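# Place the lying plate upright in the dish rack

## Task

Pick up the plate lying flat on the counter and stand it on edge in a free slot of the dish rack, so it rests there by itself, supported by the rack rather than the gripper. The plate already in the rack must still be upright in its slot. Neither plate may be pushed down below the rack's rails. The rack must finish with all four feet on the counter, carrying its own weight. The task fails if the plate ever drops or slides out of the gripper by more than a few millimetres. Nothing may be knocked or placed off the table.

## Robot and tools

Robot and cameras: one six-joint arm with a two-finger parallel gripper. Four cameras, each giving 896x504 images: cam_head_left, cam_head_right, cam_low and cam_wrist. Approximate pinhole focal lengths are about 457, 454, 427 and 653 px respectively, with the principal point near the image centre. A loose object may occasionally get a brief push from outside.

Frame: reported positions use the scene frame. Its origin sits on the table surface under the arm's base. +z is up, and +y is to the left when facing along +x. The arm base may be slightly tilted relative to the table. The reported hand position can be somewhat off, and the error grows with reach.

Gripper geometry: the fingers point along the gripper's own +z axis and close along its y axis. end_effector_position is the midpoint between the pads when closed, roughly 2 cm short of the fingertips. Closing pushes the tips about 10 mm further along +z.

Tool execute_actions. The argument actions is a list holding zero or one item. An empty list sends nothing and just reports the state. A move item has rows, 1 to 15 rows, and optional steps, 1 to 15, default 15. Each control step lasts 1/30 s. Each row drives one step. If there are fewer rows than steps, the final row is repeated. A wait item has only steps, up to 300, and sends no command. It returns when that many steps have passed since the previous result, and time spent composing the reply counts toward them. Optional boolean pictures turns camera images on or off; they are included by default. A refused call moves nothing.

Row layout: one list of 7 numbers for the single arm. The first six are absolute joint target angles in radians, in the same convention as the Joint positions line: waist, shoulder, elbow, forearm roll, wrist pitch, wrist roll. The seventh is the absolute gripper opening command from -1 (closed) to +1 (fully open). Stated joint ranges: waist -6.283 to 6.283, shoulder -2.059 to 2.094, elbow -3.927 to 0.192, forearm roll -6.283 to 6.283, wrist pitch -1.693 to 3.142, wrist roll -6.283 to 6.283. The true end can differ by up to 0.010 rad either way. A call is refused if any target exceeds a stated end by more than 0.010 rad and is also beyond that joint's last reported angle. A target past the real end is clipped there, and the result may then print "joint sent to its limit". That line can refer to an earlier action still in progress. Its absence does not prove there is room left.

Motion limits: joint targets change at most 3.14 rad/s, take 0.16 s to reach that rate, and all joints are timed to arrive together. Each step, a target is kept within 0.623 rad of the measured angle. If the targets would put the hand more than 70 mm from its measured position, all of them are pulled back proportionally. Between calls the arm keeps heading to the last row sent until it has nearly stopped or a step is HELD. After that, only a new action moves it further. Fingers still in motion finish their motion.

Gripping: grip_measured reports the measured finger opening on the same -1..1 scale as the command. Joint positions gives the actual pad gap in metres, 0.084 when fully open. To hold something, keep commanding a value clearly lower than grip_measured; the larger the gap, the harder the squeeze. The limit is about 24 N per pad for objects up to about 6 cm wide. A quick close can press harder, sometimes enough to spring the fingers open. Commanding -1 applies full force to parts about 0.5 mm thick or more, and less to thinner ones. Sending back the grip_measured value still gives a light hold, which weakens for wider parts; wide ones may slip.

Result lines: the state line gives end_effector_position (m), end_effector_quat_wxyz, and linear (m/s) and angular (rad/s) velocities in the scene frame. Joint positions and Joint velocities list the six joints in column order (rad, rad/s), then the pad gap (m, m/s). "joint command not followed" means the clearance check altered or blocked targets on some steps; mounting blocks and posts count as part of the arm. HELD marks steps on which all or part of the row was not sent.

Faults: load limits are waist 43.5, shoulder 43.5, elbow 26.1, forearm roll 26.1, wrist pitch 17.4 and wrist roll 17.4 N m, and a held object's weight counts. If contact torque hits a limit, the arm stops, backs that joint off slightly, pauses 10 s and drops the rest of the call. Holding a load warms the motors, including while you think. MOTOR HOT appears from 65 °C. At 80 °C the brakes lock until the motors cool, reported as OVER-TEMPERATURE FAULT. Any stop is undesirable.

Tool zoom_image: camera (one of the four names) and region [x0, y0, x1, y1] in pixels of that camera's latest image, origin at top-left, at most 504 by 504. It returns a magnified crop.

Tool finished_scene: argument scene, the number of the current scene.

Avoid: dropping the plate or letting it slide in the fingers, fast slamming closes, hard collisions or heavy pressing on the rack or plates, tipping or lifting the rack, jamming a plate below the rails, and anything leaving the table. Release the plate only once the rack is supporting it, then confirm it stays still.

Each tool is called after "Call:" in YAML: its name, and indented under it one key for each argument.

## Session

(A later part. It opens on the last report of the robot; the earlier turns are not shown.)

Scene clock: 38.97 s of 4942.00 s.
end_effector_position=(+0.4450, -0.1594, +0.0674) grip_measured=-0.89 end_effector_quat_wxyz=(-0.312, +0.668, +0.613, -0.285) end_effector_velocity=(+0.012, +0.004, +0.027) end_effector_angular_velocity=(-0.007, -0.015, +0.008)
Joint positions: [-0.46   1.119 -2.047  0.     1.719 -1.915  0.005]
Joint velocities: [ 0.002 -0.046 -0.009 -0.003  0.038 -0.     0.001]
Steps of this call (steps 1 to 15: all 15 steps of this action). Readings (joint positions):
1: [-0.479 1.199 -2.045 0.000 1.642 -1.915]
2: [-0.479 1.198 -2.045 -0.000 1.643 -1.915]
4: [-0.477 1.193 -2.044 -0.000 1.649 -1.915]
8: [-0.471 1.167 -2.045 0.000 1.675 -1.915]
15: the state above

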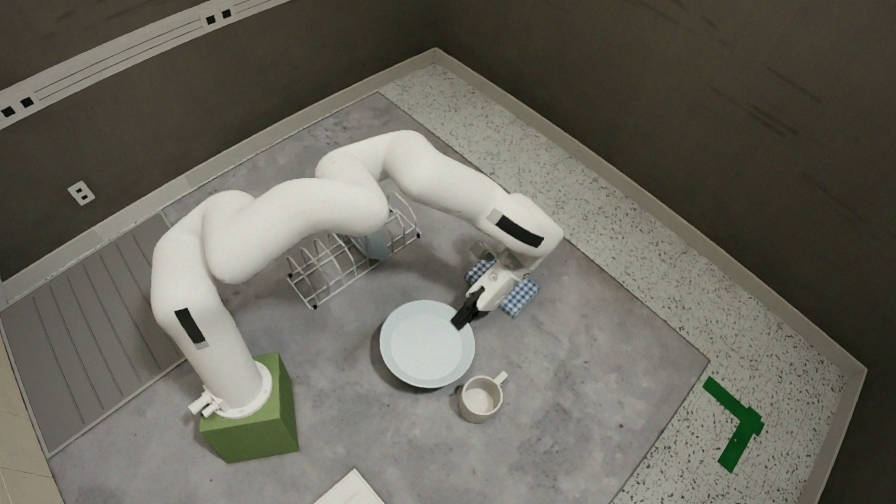

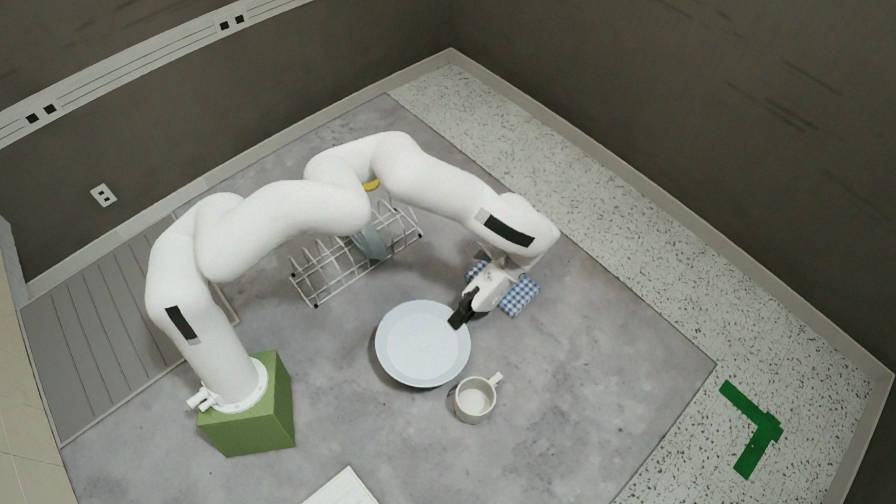

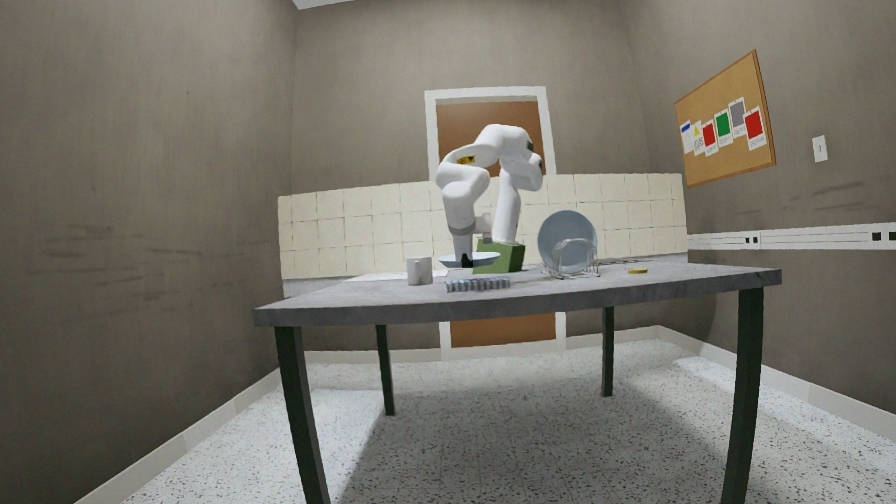

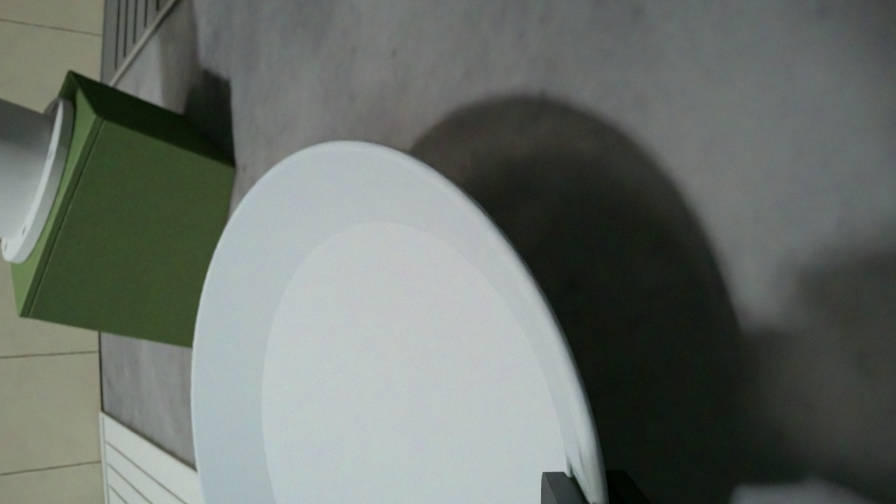

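Call:
execute_actions:
  actions:
    - {"rows":[[-0.46,1.11,-2.045,0,1.73,-1.915,-1],[-0.46,1.095,-2.045,0,1.745,-1.915,-1],[-0.46,1.075,-2.045,0,1.76,-1.915,-1],[-0.46,1.055,-2.045,0,1.775,-1.915,-1],[-0.46,1.035,-2.045,0,1.79,-1.91,-1],[-0.46,1.015,-2.045,0,1.8,-1.905,-1],[-0.46,0.995,-2.045,0,1.81,-1.9,-1],[-0.46,0.975,-2.045,0,1.815,-1.895,-1],[-0.46,0.955,-2.045,0,1.82,-1.89,-1],[-0.46,0.935,-2.045,0,1.82,-1.885,-1],[-0.46,0.915,-2.045,0,1.82,-1.88,-1],[-0.46,0.895,-2.045,0,1.815,-1.87,-1],[-0.46,0.875,-2.045,0,1.81,-1.86,-1],[-0.46,0.85,-2.04,0,1.8,-1.85,-1],[-0.46,0.825,-2.03,0,1.79,-1.84,-1]]}
  pictures: false

Call:
execute_actions:
  actions:
    - {"rows":[[-0.46,0.8,-2.015,0,1.775,-1.83,-1],[-0.46,0.775,-2.0,0,1.755,-1.82,-1],[-0.46,0.748,-1.975,0,1.725,-1.81,-1],[-0.46,0.72,-1.945,0,1.69,-1.8,-1],[-0.46,0.692,-1.91,0,1.65,-1.787,-1],[-0.46,0.664,-1.875,0,1.605,-1.774,-1],[-0.46,0.636,-1.84,0,1.56,-1.76,-1],[-0.46,0.608,-1.803,0,1.515,-1.746,-1],[-0.46,0.58,-1.766,0,1.47,-1.732,-1],[-0.46,0.552,-1.729,0,1.425,-1.718,-1],[-0.46,0.524,-1.692,0,1.38,-1.704,-1],[-0.46,0.496,-1.655,0,1.335,-1.69,-1],[-0.46,0.468,-1.618,0,1.29,-1.676,-1],[-0.46,0.44,-1.581,0,1.245,-1.662,-1],[-0.46,0.412,-1.544,0,1.2,-1.648,-1]]}
  pictures: false

Call:
execute_actions:
  actions:
    - {"rows":[[-0.46,0.385,-1.508,0,1.157,-1.634,-1],[-0.46,0.358,-1.472,0,1.114,-1.62,-1],[-0.46,0.331,-1.436,0,1.071,-1.606,-1],[-0.46,0.304,-1.4,0,1.028,-1.592,-1],[-0.46,0.277,-1.364,0,0.985,-1.578,-1],[-0.46,0.25,-1.328,0,0.942,-1.564,-1],[-0.46,0.223,-1.292,0,0.899,-1.55,-1],[-0.46,0.196,-1.256,0,0.856,-1.536,-1],[-0.46,0.169,-1.22,0,0.813,-1.522,-1],[-0.46,0.142,-1.184,0,0.77,-1.508,-1],[-0.46,0.115,-1.148,0,0.727,-1.494,-1],[-0.46,0.088,-1.112,0,0.684,-1.48,-1],[-0.46,0.061,-1.076,0,0.641,-1.466,-1],[-0.46,0.034,-1.04,0,0.598,-1.452,-1],[-0.46,0.007,-1.004,0,0.555,-1.438,-1]]}
  pictures: false

Call:
execute_actions:
  actions:
    - {"rows":[[-0.45,-0.02,-0.968,0,0.512,-1.424,-1],[-0.44,-0.046,-0.932,0,0.468,-1.41,-1],[-0.42,-0.073,-0.896,0,0.425,-1.396,-1],[-0.40,-0.099,-0.86,0,0.381,-1.382,-1],[-0.38,-0.126,-0.824,0,0.338,-1.368,-1],[-0.36,-0.152,-0.788,0,0.294,-1.354,-1],[-0.34,-0.179,-0.752,0,0.251,-1.34,-1],[-0.32,-0.205,-0.716,0,0.208,-1.326,-1],[-0.30,-0.232,-0.68,0,0.164,-1.312,-1],[-0.28,-0.258,-0.644,0,0.121,-1.298,-1],[-0.26,-0.285,-0.608,0,0.077,-1.284,-1],[-0.24,-0.311,-0.572,0,0.034,-1.27,-1],[-0.22,-0.338,-0.536,0,-0.009,-1.256,-1],[-0.20,-0.364,-0.5,0,-0.053,-1.242,-1],[-0.18,-0.385,-0.475,0,-0.085,-1.232,-1]]}
  pictures: false

Call:
execute_actions:
  actions:
    - {"rows":[[-0.16,-0.391,-0.463,0,-0.096,-1.229,-1],[-0.14,-0.391,-0.463,0,-0.096,-1.229,-1],[-0.12,-0.391,-0.463,0,-0.096,-1.229,-1],[-0.10,-0.391,-0.463,0,-0.096,-1.229,-1],[-0.08,-0.391,-0.463,0,-0.096,-1.229,-1],[-0.06,-0.391,-0.463,0,-0.096,-1.229,-1],[-0.04,-0.391,-0.463,0,-0.096,-1.229,-1],[-0.02,-0.391,-0.463,0,-0.096,-1.229,-1],[0,-0.391,-0.463,0,-0.096,-1.229,-1],[0.02,-0.391,-0.463,0,-0.096,-1.229,-1],[0.035,-0.391,-0.463,0,-0.096,-1.229,-1],[0.047,-0.391,-0.463,0,-0.096,-1.229,-1],[0.0546,-0.391,-0.463,0,-0.096,-1.229,-1]]}
  pictures: false

Call:
execute_actions:
  actions:
    - {"steps":12}

Call:
zoom_image:
  camera: "cam_low"
  region: [500,130,660,290]

Scene clock: 51.03 s of 4942.00 s.
end_effector_position=(+0.4913, -0.1416, +0.1857) grip_measured=-0.89 end_effector_quat_wxyz=(-0.247, +0.696, +0.620, -0.266) end_effector_velocity=(+0.159, +0.021, +0.264) end_effector_angular_velocity=(-0.399, -0.665, -0.010)
Joint positions: [-0.46   0.886 -2.045 -0.     1.811 -1.865  0.005]
Joint velocities: [-0.    -0.616  0.064 -0.001 -0.176  0.267  0.   ]
Steps of this call (steps 1 to 15: the robot went on to your last target; steps 16 to 100: nothing new was sent; then 8.23 s passed at rest; steps 101 to 115: all 15 steps of this action). Readings (joint positions):
101: [-0.460 1.120 -2.045 0.000 1.721 -1.915]
102: [-0.460 1.118 -2.044 -0.000 1.724 -1.915]
104: [-0.460 1.102 -2.041 0.000 1.741 -1.915]
108: [-0.460 1.026 -2.046 -0.000 1.792 -1.907]
115: the state above

Scene clock: 51.53 s of 4942.00 s.
end_effector_position=(+0.5478, -0.1418, +0.2506) grip_measured=-0.89 end_effector_quat_wxyz=(-0.029, +0.770, +0.614, -0.171) end_effector_velocity=(+0.088, -0.002, +0.093) end_effector_angular_velocity=(-0.449, -1.068, -0.111)
Joint positions: [-0.46   0.502 -1.66  -0.     1.343 -1.692  0.005]
Joint velocities: [ 0.    -0.843  1.089 -0.    -1.333  0.415 -0.001]
Steps of this call (steps 1 to 15: all 15 steps of this action). Readings (joint positions):
1: [-0.460 0.864 -2.041 -0.000 1.804 -1.856]
2: [-0.460 0.841 -2.034 -0.000 1.794 -1.847]
4: [-0.460 0.791 -2.008 -0.000 1.763 -1.827]
8: [-0.460 0.689 -1.907 -0.000 1.643 -1.786]
15: the state above

Scene clock: 52.03 s of 4942.00 s.
end_effector_position=(+0.5643, -0.1317, +0.3061) grip_measured=-0.89 end_effector_quat_wxyz=(+0.189, +0.809, +0.556, -0.013) end_effector_velocity=(-0.020, +0.043, +0.129) end_effector_angular_velocity=(-0.225, -1.066, -0.126)
Joint positions: [-0.46   0.092 -1.117 -0.     0.69  -1.482  0.005]
Joint velocities: [ 0.    -0.809  1.076 -0.001 -1.282  0.417 -0.   ]
Steps of this call (steps 1 to 15: all 15 steps of this action). Readings (joint positions):
1: [-0.460 0.473 -1.623 -0.000 1.298 -1.678]
2: [-0.460 0.445 -1.587 -0.000 1.253 -1.664]
4: [-0.460 0.390 -1.514 -0.000 1.165 -1.636]
8: [-0.460 0.281 -1.369 -0.000 0.991 -1.580]
15: the state above

Scene clock: 52.53 s of 4942.00 s.
end_effector_position=(+0.5480, +0.0059, +0.3438) grip_measured=-0.89 end_effector_quat_wxyz=(+0.312, +0.745, +0.552, +0.207) end_effector_velocity=(-0.116, +0.345, +0.063) end_effector_angular_velocity=(+0.259, -0.936, +0.519)
Joint positions: [-0.242 -0.307 -0.577 -0.     0.041 -1.272  0.005]
Joint velocities: [ 0.595 -0.792  1.073  0.    -1.287  0.414  0.   ]
Steps of this call (steps 1 to 15: all 15 steps of this action). Readings (joint positions):
1: [-0.460 0.065 -1.081 -0.000 0.647 -1.468]
2: [-0.460 0.038 -1.045 -0.000 0.604 -1.454]
4: [-0.452 -0.016 -0.973 -0.000 0.518 -1.426]
8: [-0.382 -0.122 -0.829 -0.000 0.344 -1.370]
15: the state above

Scene clock: 53.03 s of 4942.00 s.
end_effector_position=(+0.5233, +0.1512, +0.3256) grip_measured=-0.89 end_effector_quat_wxyz=(+0.266, +0.669, +0.634, +0.283) end_effector_velocity=(-0.020, +0.094, -0.019) end_effector_angular_velocity=(+0.025, +0.042, +0.191)
Joint positions: [ 0.048 -0.39  -0.464 -0.    -0.096 -1.229  0.005]
Joint velocities: [ 0.197 -0.005  0.004 -0.002 -0.002  0.001  0.   ]
Steps of this call (steps 1 to 15: all 15 steps of this action). Readings (joint positions):
1: [-0.222 -0.334 -0.542 -0.000 -0.002 -1.259]
2: [-0.201 -0.357 -0.510 -0.000 -0.039 -1.247]
4: [-0.155 -0.386 -0.472 -0.000 -0.083 -1.233]
8: [-0.072 -0.390 -0.464 -0.000 -0.095 -1.229]
15: the state above

Scene clock: 53.43 s of 4942.00 s.
end_effector_position=(+0.5226, +0.1541, +0.3251) grip_measured=-0.89 end_effector_quat_wxyz=(+0.264, +0.668, +0.636, +0.284) end_effector_velocity=(-0.001, +0.001, -0.001) end_effector_angular_velocity=(+0.000, +0.002, +0.003)
Joint positions: [ 0.054 -0.391 -0.463  0.    -0.096 -1.229  0.005]
Joint velocities: [ 0.003 -0.     0.002 -0.    -0.     0.     0.   ]
Steps of this call (steps 1 to 12: the robot went on to your last target). Readings (joint positions):
1: [0.052 -0.390 -0.463 -0.000 -0.096 -1.229]
2: [0.054 -0.391 -0.463 -0.000 -0.096 -1.229]
4: [0.054 -0.391 -0.463 0.000 -0.096 -1.229]
8: [0.054 -0.391 -0.463 0.000 -0.096 -1.229]
12: the state above

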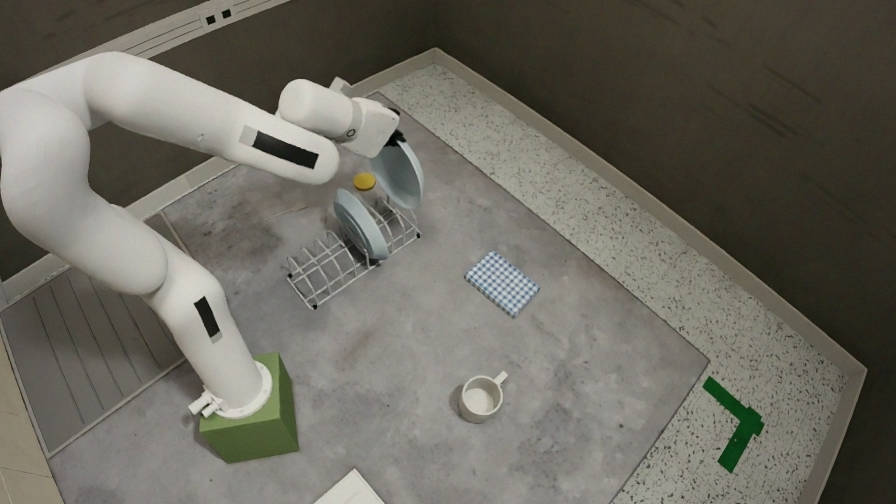

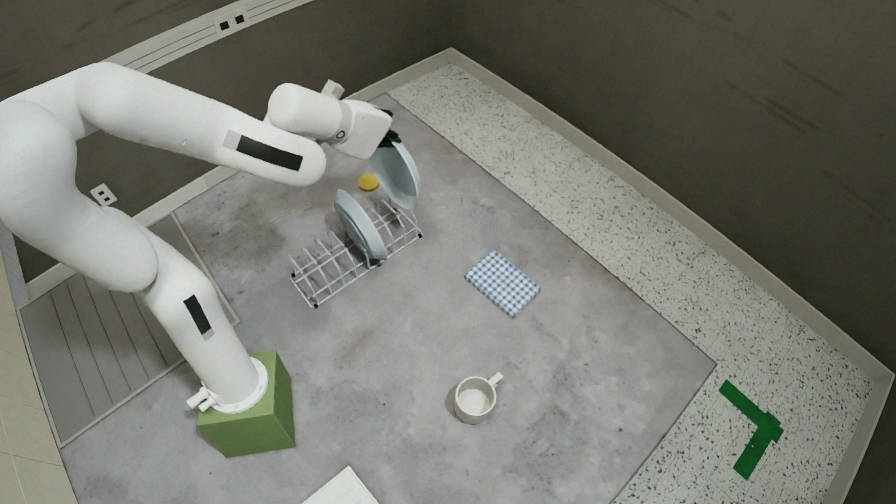

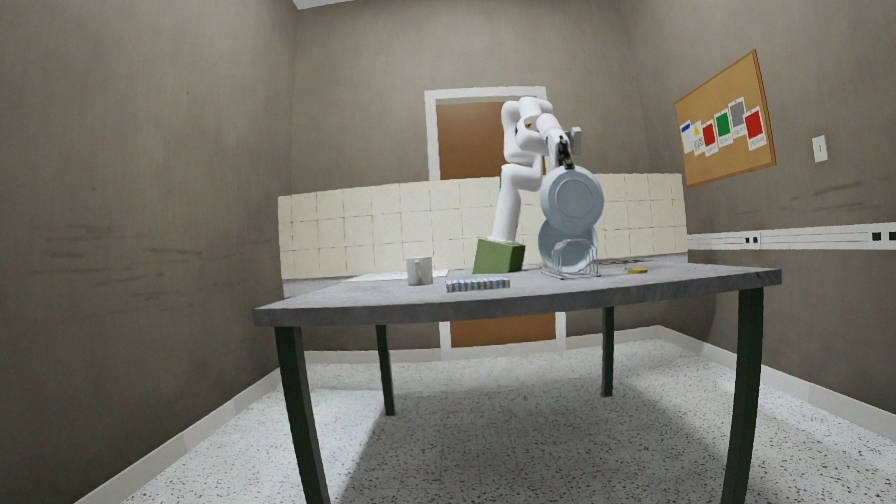

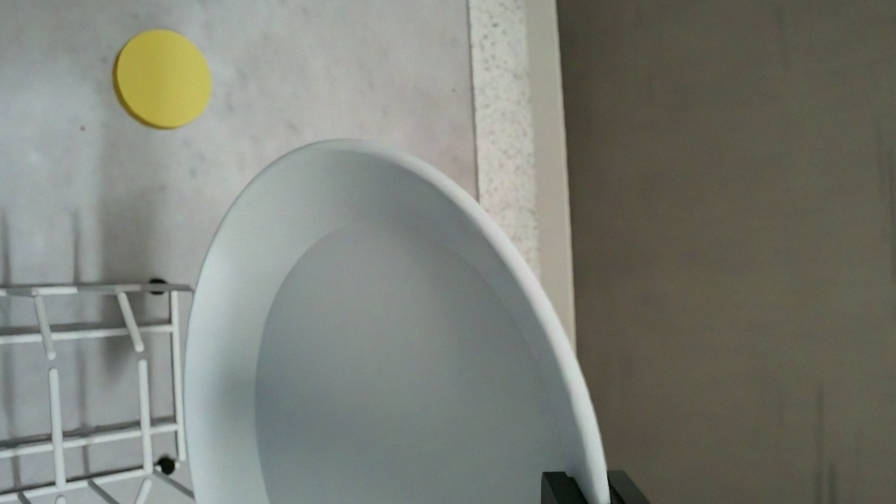

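Region (500, 130, 660, 290) of cam_low's 896x504 image, scaled by 3.150, with more detail than that image has.

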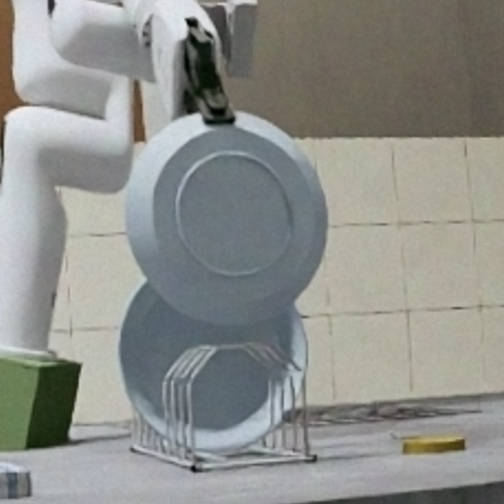

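Call:
execute_actions:
  actions:
    - {"rows":[[0.056,-0.379,-0.459,0,-0.112,-1.227,-1],[0.057,-0.367,-0.455,0,-0.128,-1.225,-1],[0.058,-0.355,-0.4515,0,-0.144,-1.223,-1],[0.06,-0.342,-0.448,0,-0.161,-1.222,-1],[0.061,-0.33,-0.445,0,-0.177,-1.22,-1],[0.062,-0.317,-0.442,0,-0.193,-1.218,-1],[0.0635,-0.304,-0.439,0,-0.209,-1.216,-1],[0.065,-0.291,-0.4365,0,-0.225,-1.214,-1],[0.066,-0.2775,-0.434,0,-0.241,-1.212,-1],[0.0675,-0.264,-0.432,0,-0.257,-1.21,-1]]}

Call:
zoom_image:
  camera: "cam_low"
  region: [510,150,640,290]

Scene clock: 61.03 s of 4942.00 s.
end_effector_position=(+0.5215, +0.1520, +0.2821) grip_measured=-0.89 end_effector_quat_wxyz=(+0.258, +0.670, +0.634, +0.287) end_effector_velocity=(+0.012, +0.007, +0.020) end_effector_angular_velocity=(+0.017, -0.059, +0.009)
Joint positions: [ 0.067 -0.263 -0.431 -0.    -0.255 -1.21   0.005]
Joint velocities: [ 0.001 -0.005 -0.021  0.002 -0.037  0.003  0.   ]
Steps of this call (steps 1 to 15: the robot went on to your last target; steps 16 to 100: nothing new was sent; then 3.77 s passed at rest; steps 101 to 115: all 15 steps of this action). Readings (joint positions):
101: [0.055 -0.391 -0.463 0.000 -0.096 -1.229]
102: [0.055 -0.388 -0.462 0.000 -0.101 -1.228]
104: [0.057 -0.372 -0.458 0.000 -0.124 -1.226]
108: [0.062 -0.323 -0.443 -0.000 -0.184 -1.219]
115: the state above

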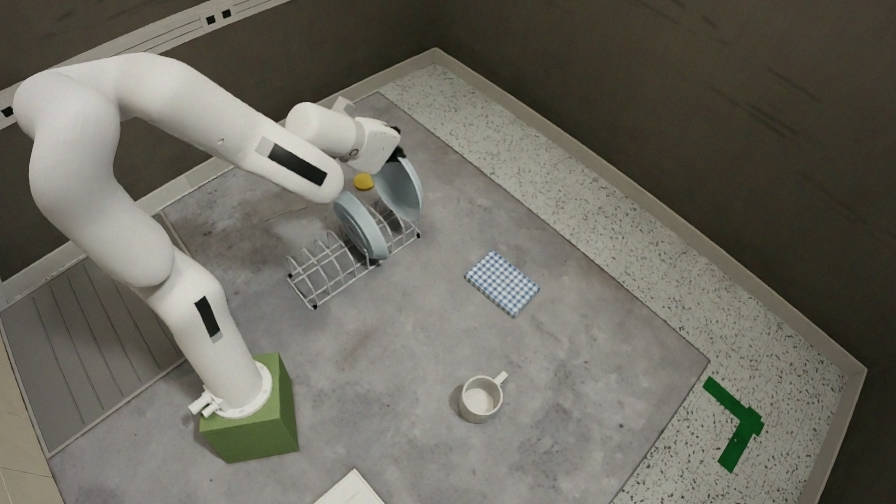

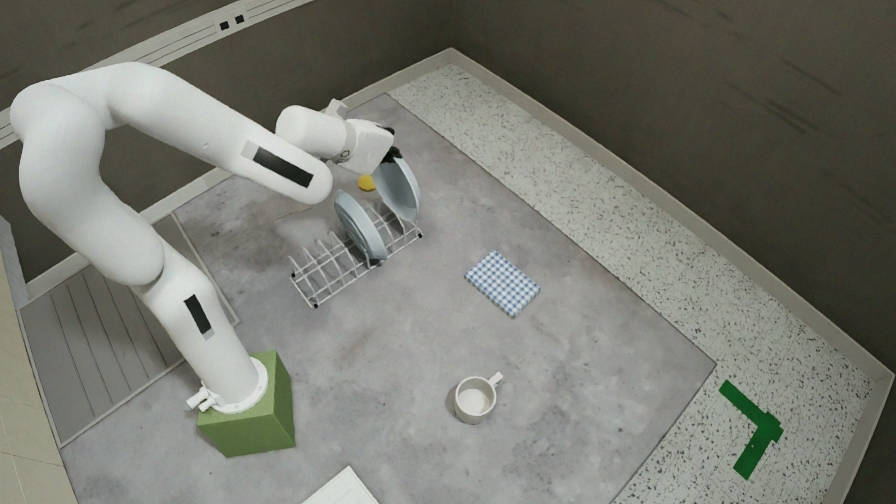

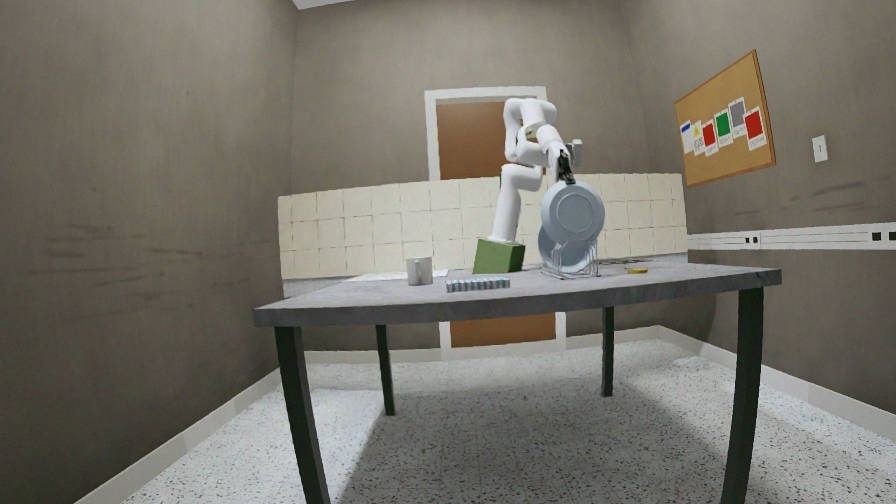

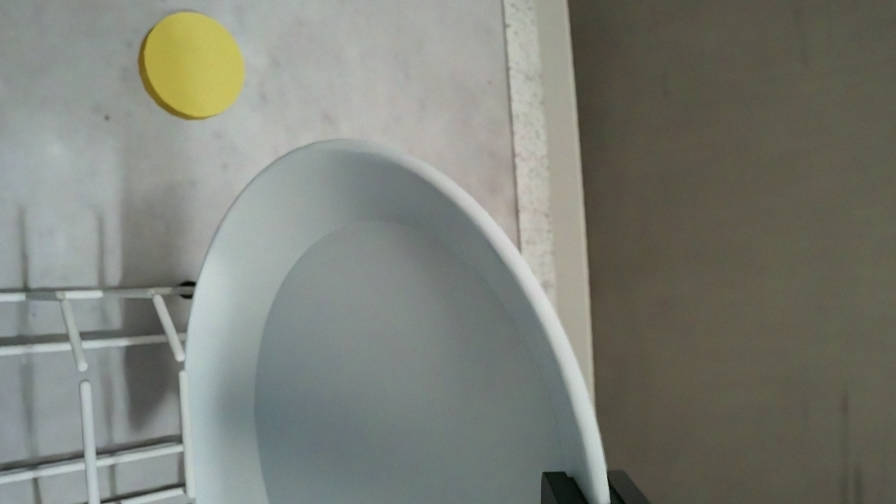

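Region (510, 150, 640, 290) of cam_low's 896x504 image, scaled by 3.600, with more detail than that image has; it fills the left 468 columns of this view, and the rest is white.

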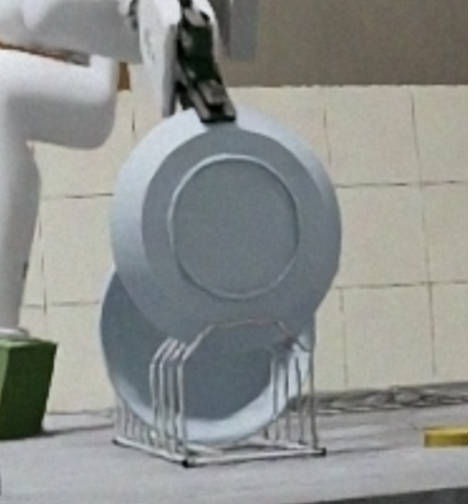

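Call:
execute_actions:
  actions:
    - {"rows":[[0.069,-0.25,-0.43,0,-0.273,-1.208,-1],[0.071,-0.236,-0.4288,0,-0.289,-1.207,-1],[0.073,-0.222,-0.4275,0,-0.305,-1.205,-1],[0.075,-0.2076,-0.4265,0,-0.3216,-1.203,-1],[0.077,-0.193,-0.4257,0,-0.337,-1.201,-1],[0.079,-0.178,-0.425,0,-0.353,-1.199,-1],[0.081,-0.163,-0.4247,0,-0.369,-1.197,-1],[0.083,-0.1475,-0.4245,0,-0.385,-1.196,-1],[0.085,-0.132,-0.4246,0,-0.401,-1.194,-1],[0.086,-0.116,-0.4249,0,-0.416,-1.192,-1],[0.0875,-0.1,-0.4253,0,-0.432,-1.19,-1]]}

Call:
zoom_image:
  camera: "cam_low"
  region: [510,150,640,290]

Scene clock: 65.83 s of 4942.00 s.
end_effector_position=(+0.5320, +0.1583, +0.2553) grip_measured=-0.83 end_effector_quat_wxyz=(+0.261, +0.663, +0.628, +0.313) end_effector_velocity=(+0.011, +0.010, +0.004) end_effector_angular_velocity=(+0.021, -0.055, +0.021)
Joint positions: [ 0.085 -0.111 -0.444  0.001 -0.447 -1.19   0.008]
Joint velocities: [ 0.011  0.051 -0.021 -0.005 -0.091  0.009  0.005]
Steps of this call (steps 1 to 15: the robot went on to your last target; steps 16 to 100: nothing new was sent; then 0.97 s passed at rest; steps 101 to 115: all 15 steps of this action). Readings (joint positions):
101: [0.068 -0.264 -0.432 0.000 -0.257 -1.210]
102: [0.068 -0.261 -0.432 0.000 -0.262 -1.209]
104: [0.070 -0.242 -0.430 0.000 -0.284 -1.207]
108: [0.077 -0.187 -0.428 0.000 -0.348 -1.200]
115: the state above

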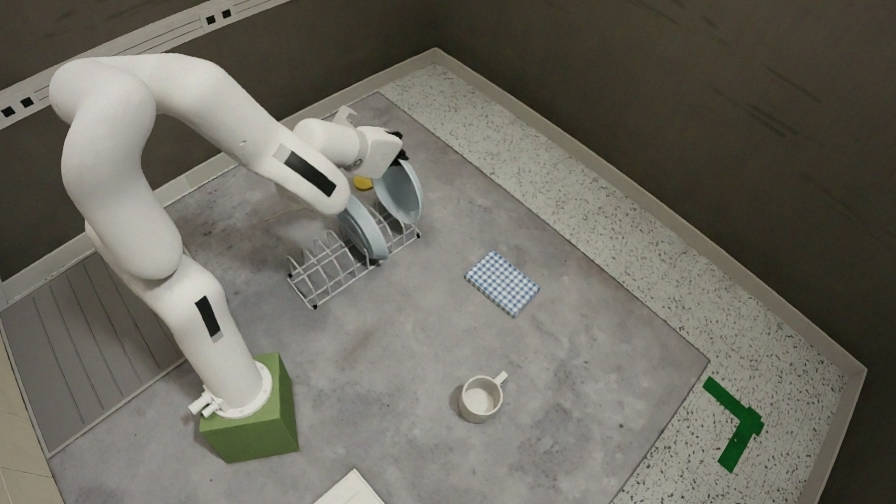

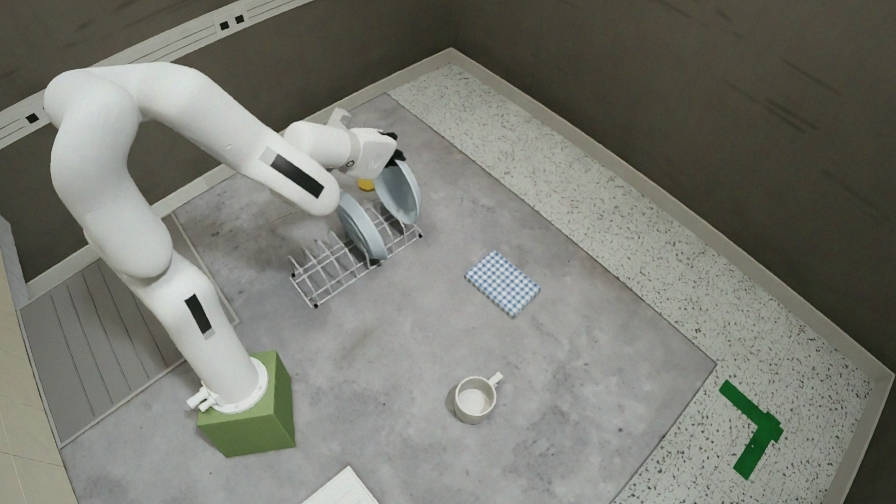

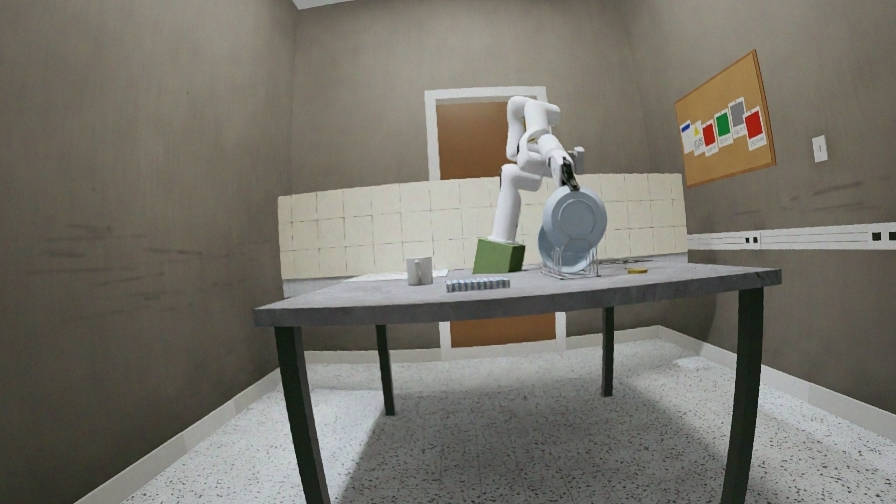

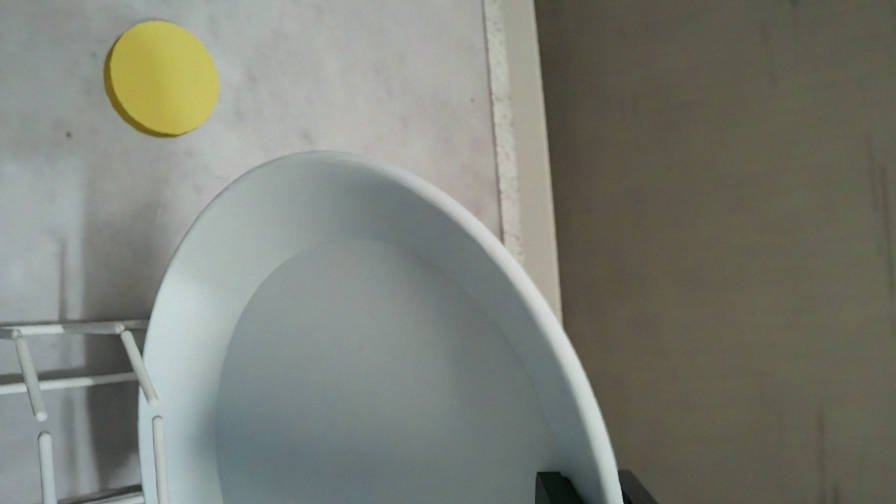

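Region (510, 150, 640, 290) of cam_low's 896x504 image, scaled by 3.600, with more detail than that image has; it fills the left 468 columns of this view, and the rest is white.

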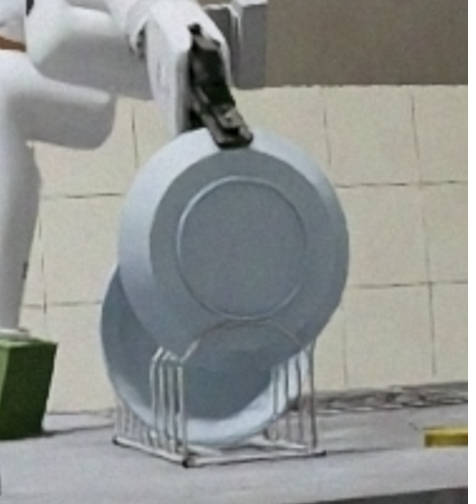

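Call:
execute_actions:
  actions:
    - {"rows":[[0.0675,-0.264,-0.432,0,-0.257,-1.21,-1]],"steps":15}

Scene clock: 74.63 s of 4942.00 s.
end_effector_position=(+0.5208, +0.1519, +0.2801) grip_measured=-0.89 end_effector_quat_wxyz=(+0.257, +0.671, +0.635, +0.285) end_effector_velocity=(+0.007, +0.001, +0.014) end_effector_angular_velocity=(+0.007, -0.030, -0.002)
Joint positions: [ 0.068 -0.261 -0.429 -0.    -0.256 -1.21   0.005]
Joint velocities: [-0.006 -0.015 -0.013  0.004 -0.003 -0.    -0.   ]
Steps of this call (steps 1 to 15: the robot went on to your last target; steps 16 to 100: nothing new was sent; then 4.97 s passed at rest; steps 101 to 115: all 15 steps of this action). Readings (joint positions):
101: [0.087 -0.111 -0.443 -0.000 -0.450 -1.190]
102: [0.087 -0.117 -0.443 -0.000 -0.441 -1.191]
104: [0.082 -0.165 -0.434 -0.002 -0.367 -1.198]
108: [0.070 -0.258 -0.428 -0.001 -0.260 -1.209]
115: the state above

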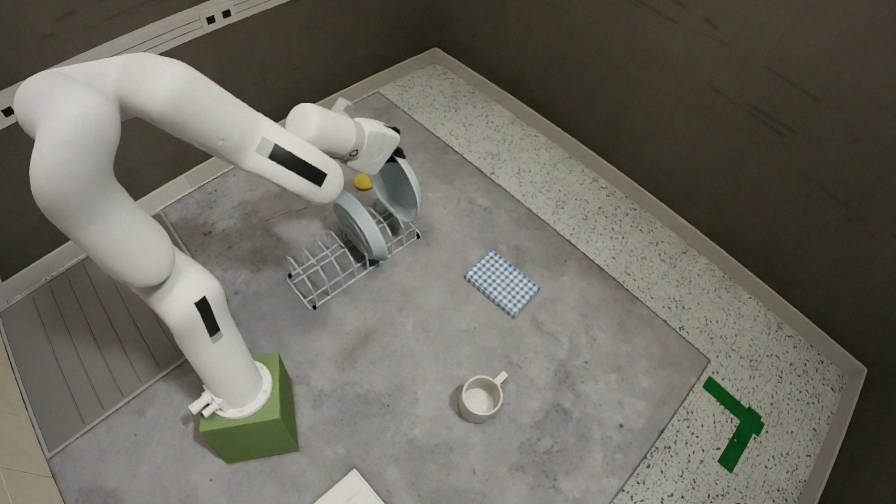

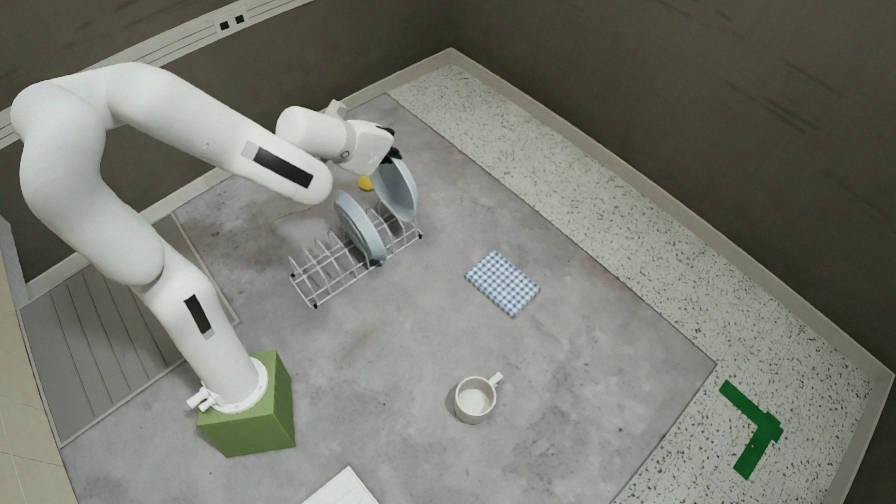

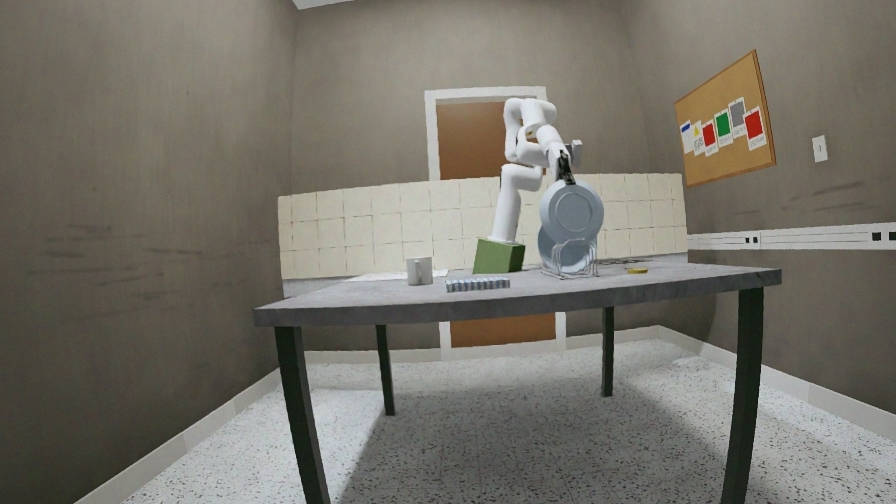

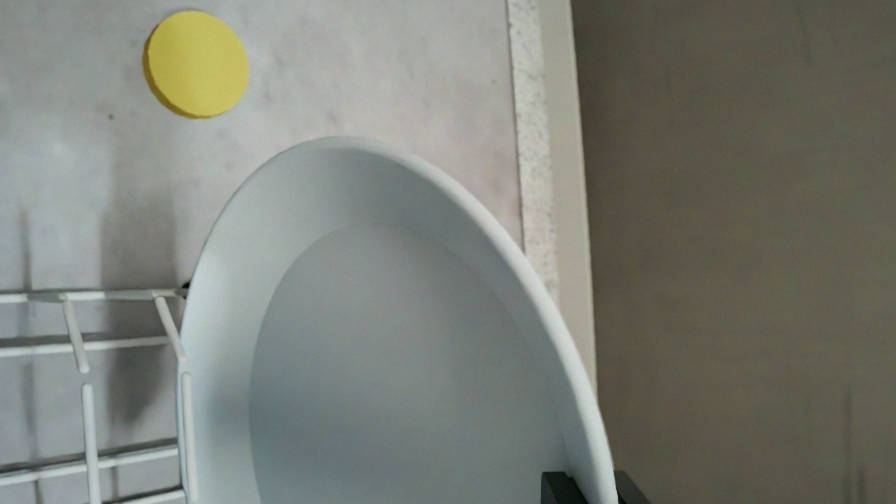

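Call:
zoom_image:
  camera: "cam_head_right"
  region: [270,110,470,310]

Call:
zoom_image:
  camera: "cam_low"
  region: [510,140,640,290]

Region (270, 110, 470, 310) of cam_head_right's 896x504 image, scaled by 2.520, with more detail than that image has.

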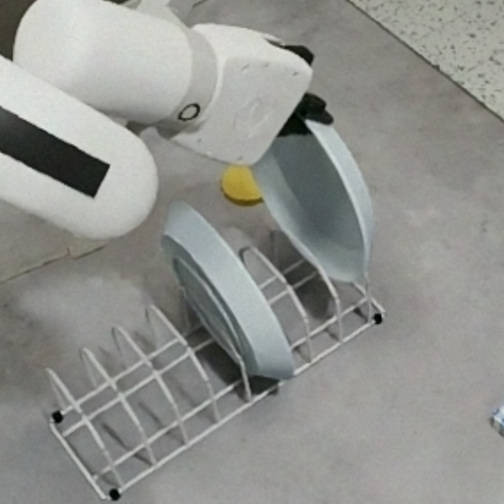

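Region (510, 140, 640, 290) of cam_low's 896x504 image, scaled by 3.360, with more detail than that image has; it fills the left 437 columns of this view, and the rest is white.

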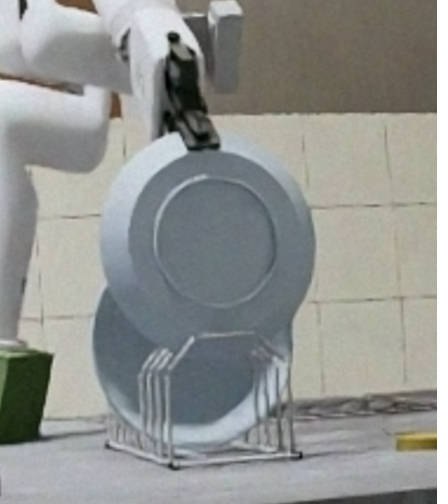

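Call:
execute_actions:
  actions:
    - {"rows":[[0.072,-0.277,-0.418,0,-0.258,-1.21,-1],[0.076,-0.29,-0.405,0,-0.258,-1.21,-1],[0.076,-0.29,-0.405,0,-0.258,-1.21,-1],[0.076,-0.29,-0.405,0,-0.258,-1.21,-1],[0.076,-0.29,-0.405,0,-0.258,-1.21,-1],[0.077,-0.28,-0.404,0,-0.269,-1.209,-1],[0.078,-0.27,-0.403,0,-0.28,-1.208,-1],[0.079,-0.26,-0.402,0,-0.291,-1.207,-1],[0.08,-0.25,-0.401,0,-0.302,-1.205,-1],[0.081,-0.24,-0.4,0,-0.313,-1.204,-1],[0.082,-0.232,-0.399,0,-0.323,-1.203,-1]],"steps":15}

Scene clock: 82.53 s of 4942.00 s.
end_effector_position=(+0.5133, +0.1544, +0.2662) grip_measured=-0.88 end_effector_quat_wxyz=(+0.254, +0.668, +0.636, +0.290) end_effector_velocity=(+0.002, +0.002, -0.000) end_effector_angular_velocity=(+0.007, -0.018, +0.004)
Joint positions: [ 0.082 -0.232 -0.399  0.    -0.322 -1.203  0.005]
Joint velocities: [ 0.003  0.018 -0.    -0.    -0.037  0.003 -0.001]
Steps of this call (steps 1 to 15: the robot went on to your last target; steps 16 to 100: nothing new was sent; then 4.07 s passed at rest; steps 101 to 115: all 15 steps of this action). Readings (joint positions):
101: [0.068 -0.264 -0.432 0.000 -0.257 -1.210]
102: [0.069 -0.267 -0.429 0.000 -0.257 -1.210]
104: [0.073 -0.283 -0.413 0.000 -0.258 -1.210]
108: [0.076 -0.282 -0.406 0.000 -0.270 -1.209]
115: the state above

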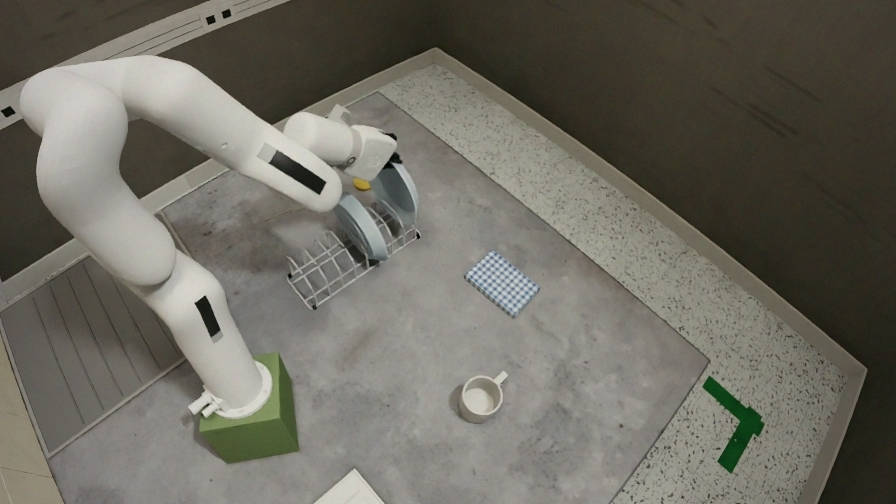

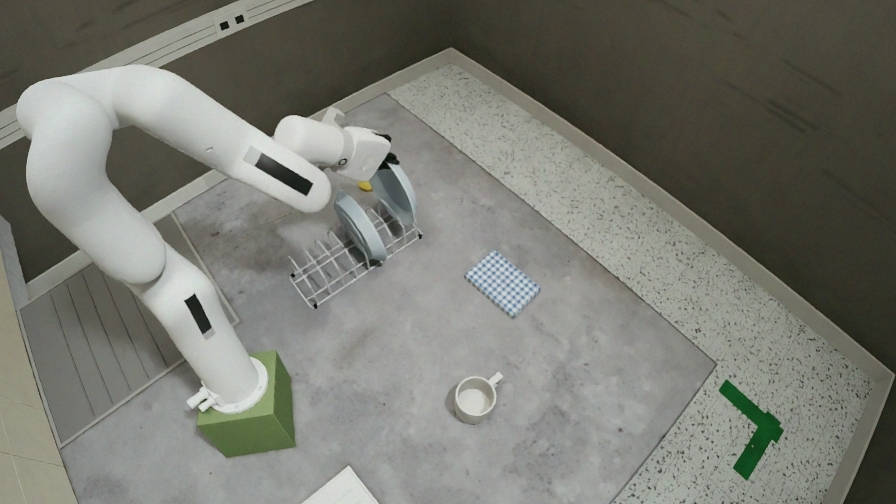

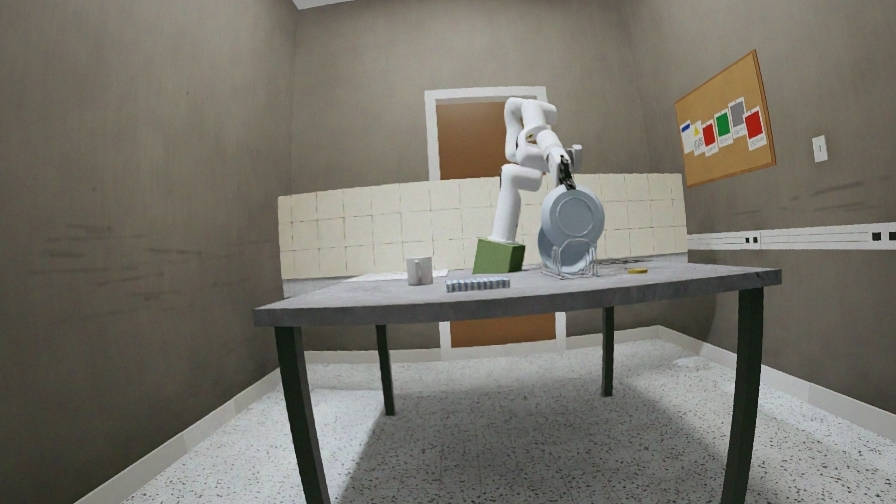

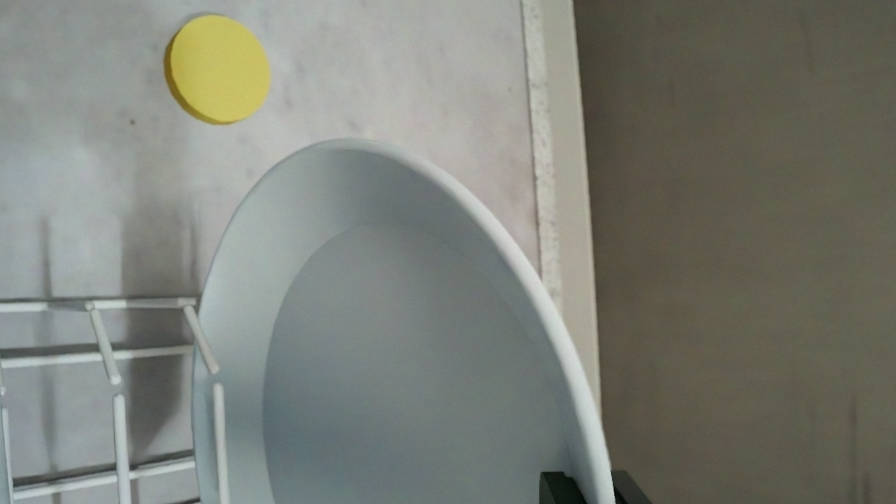

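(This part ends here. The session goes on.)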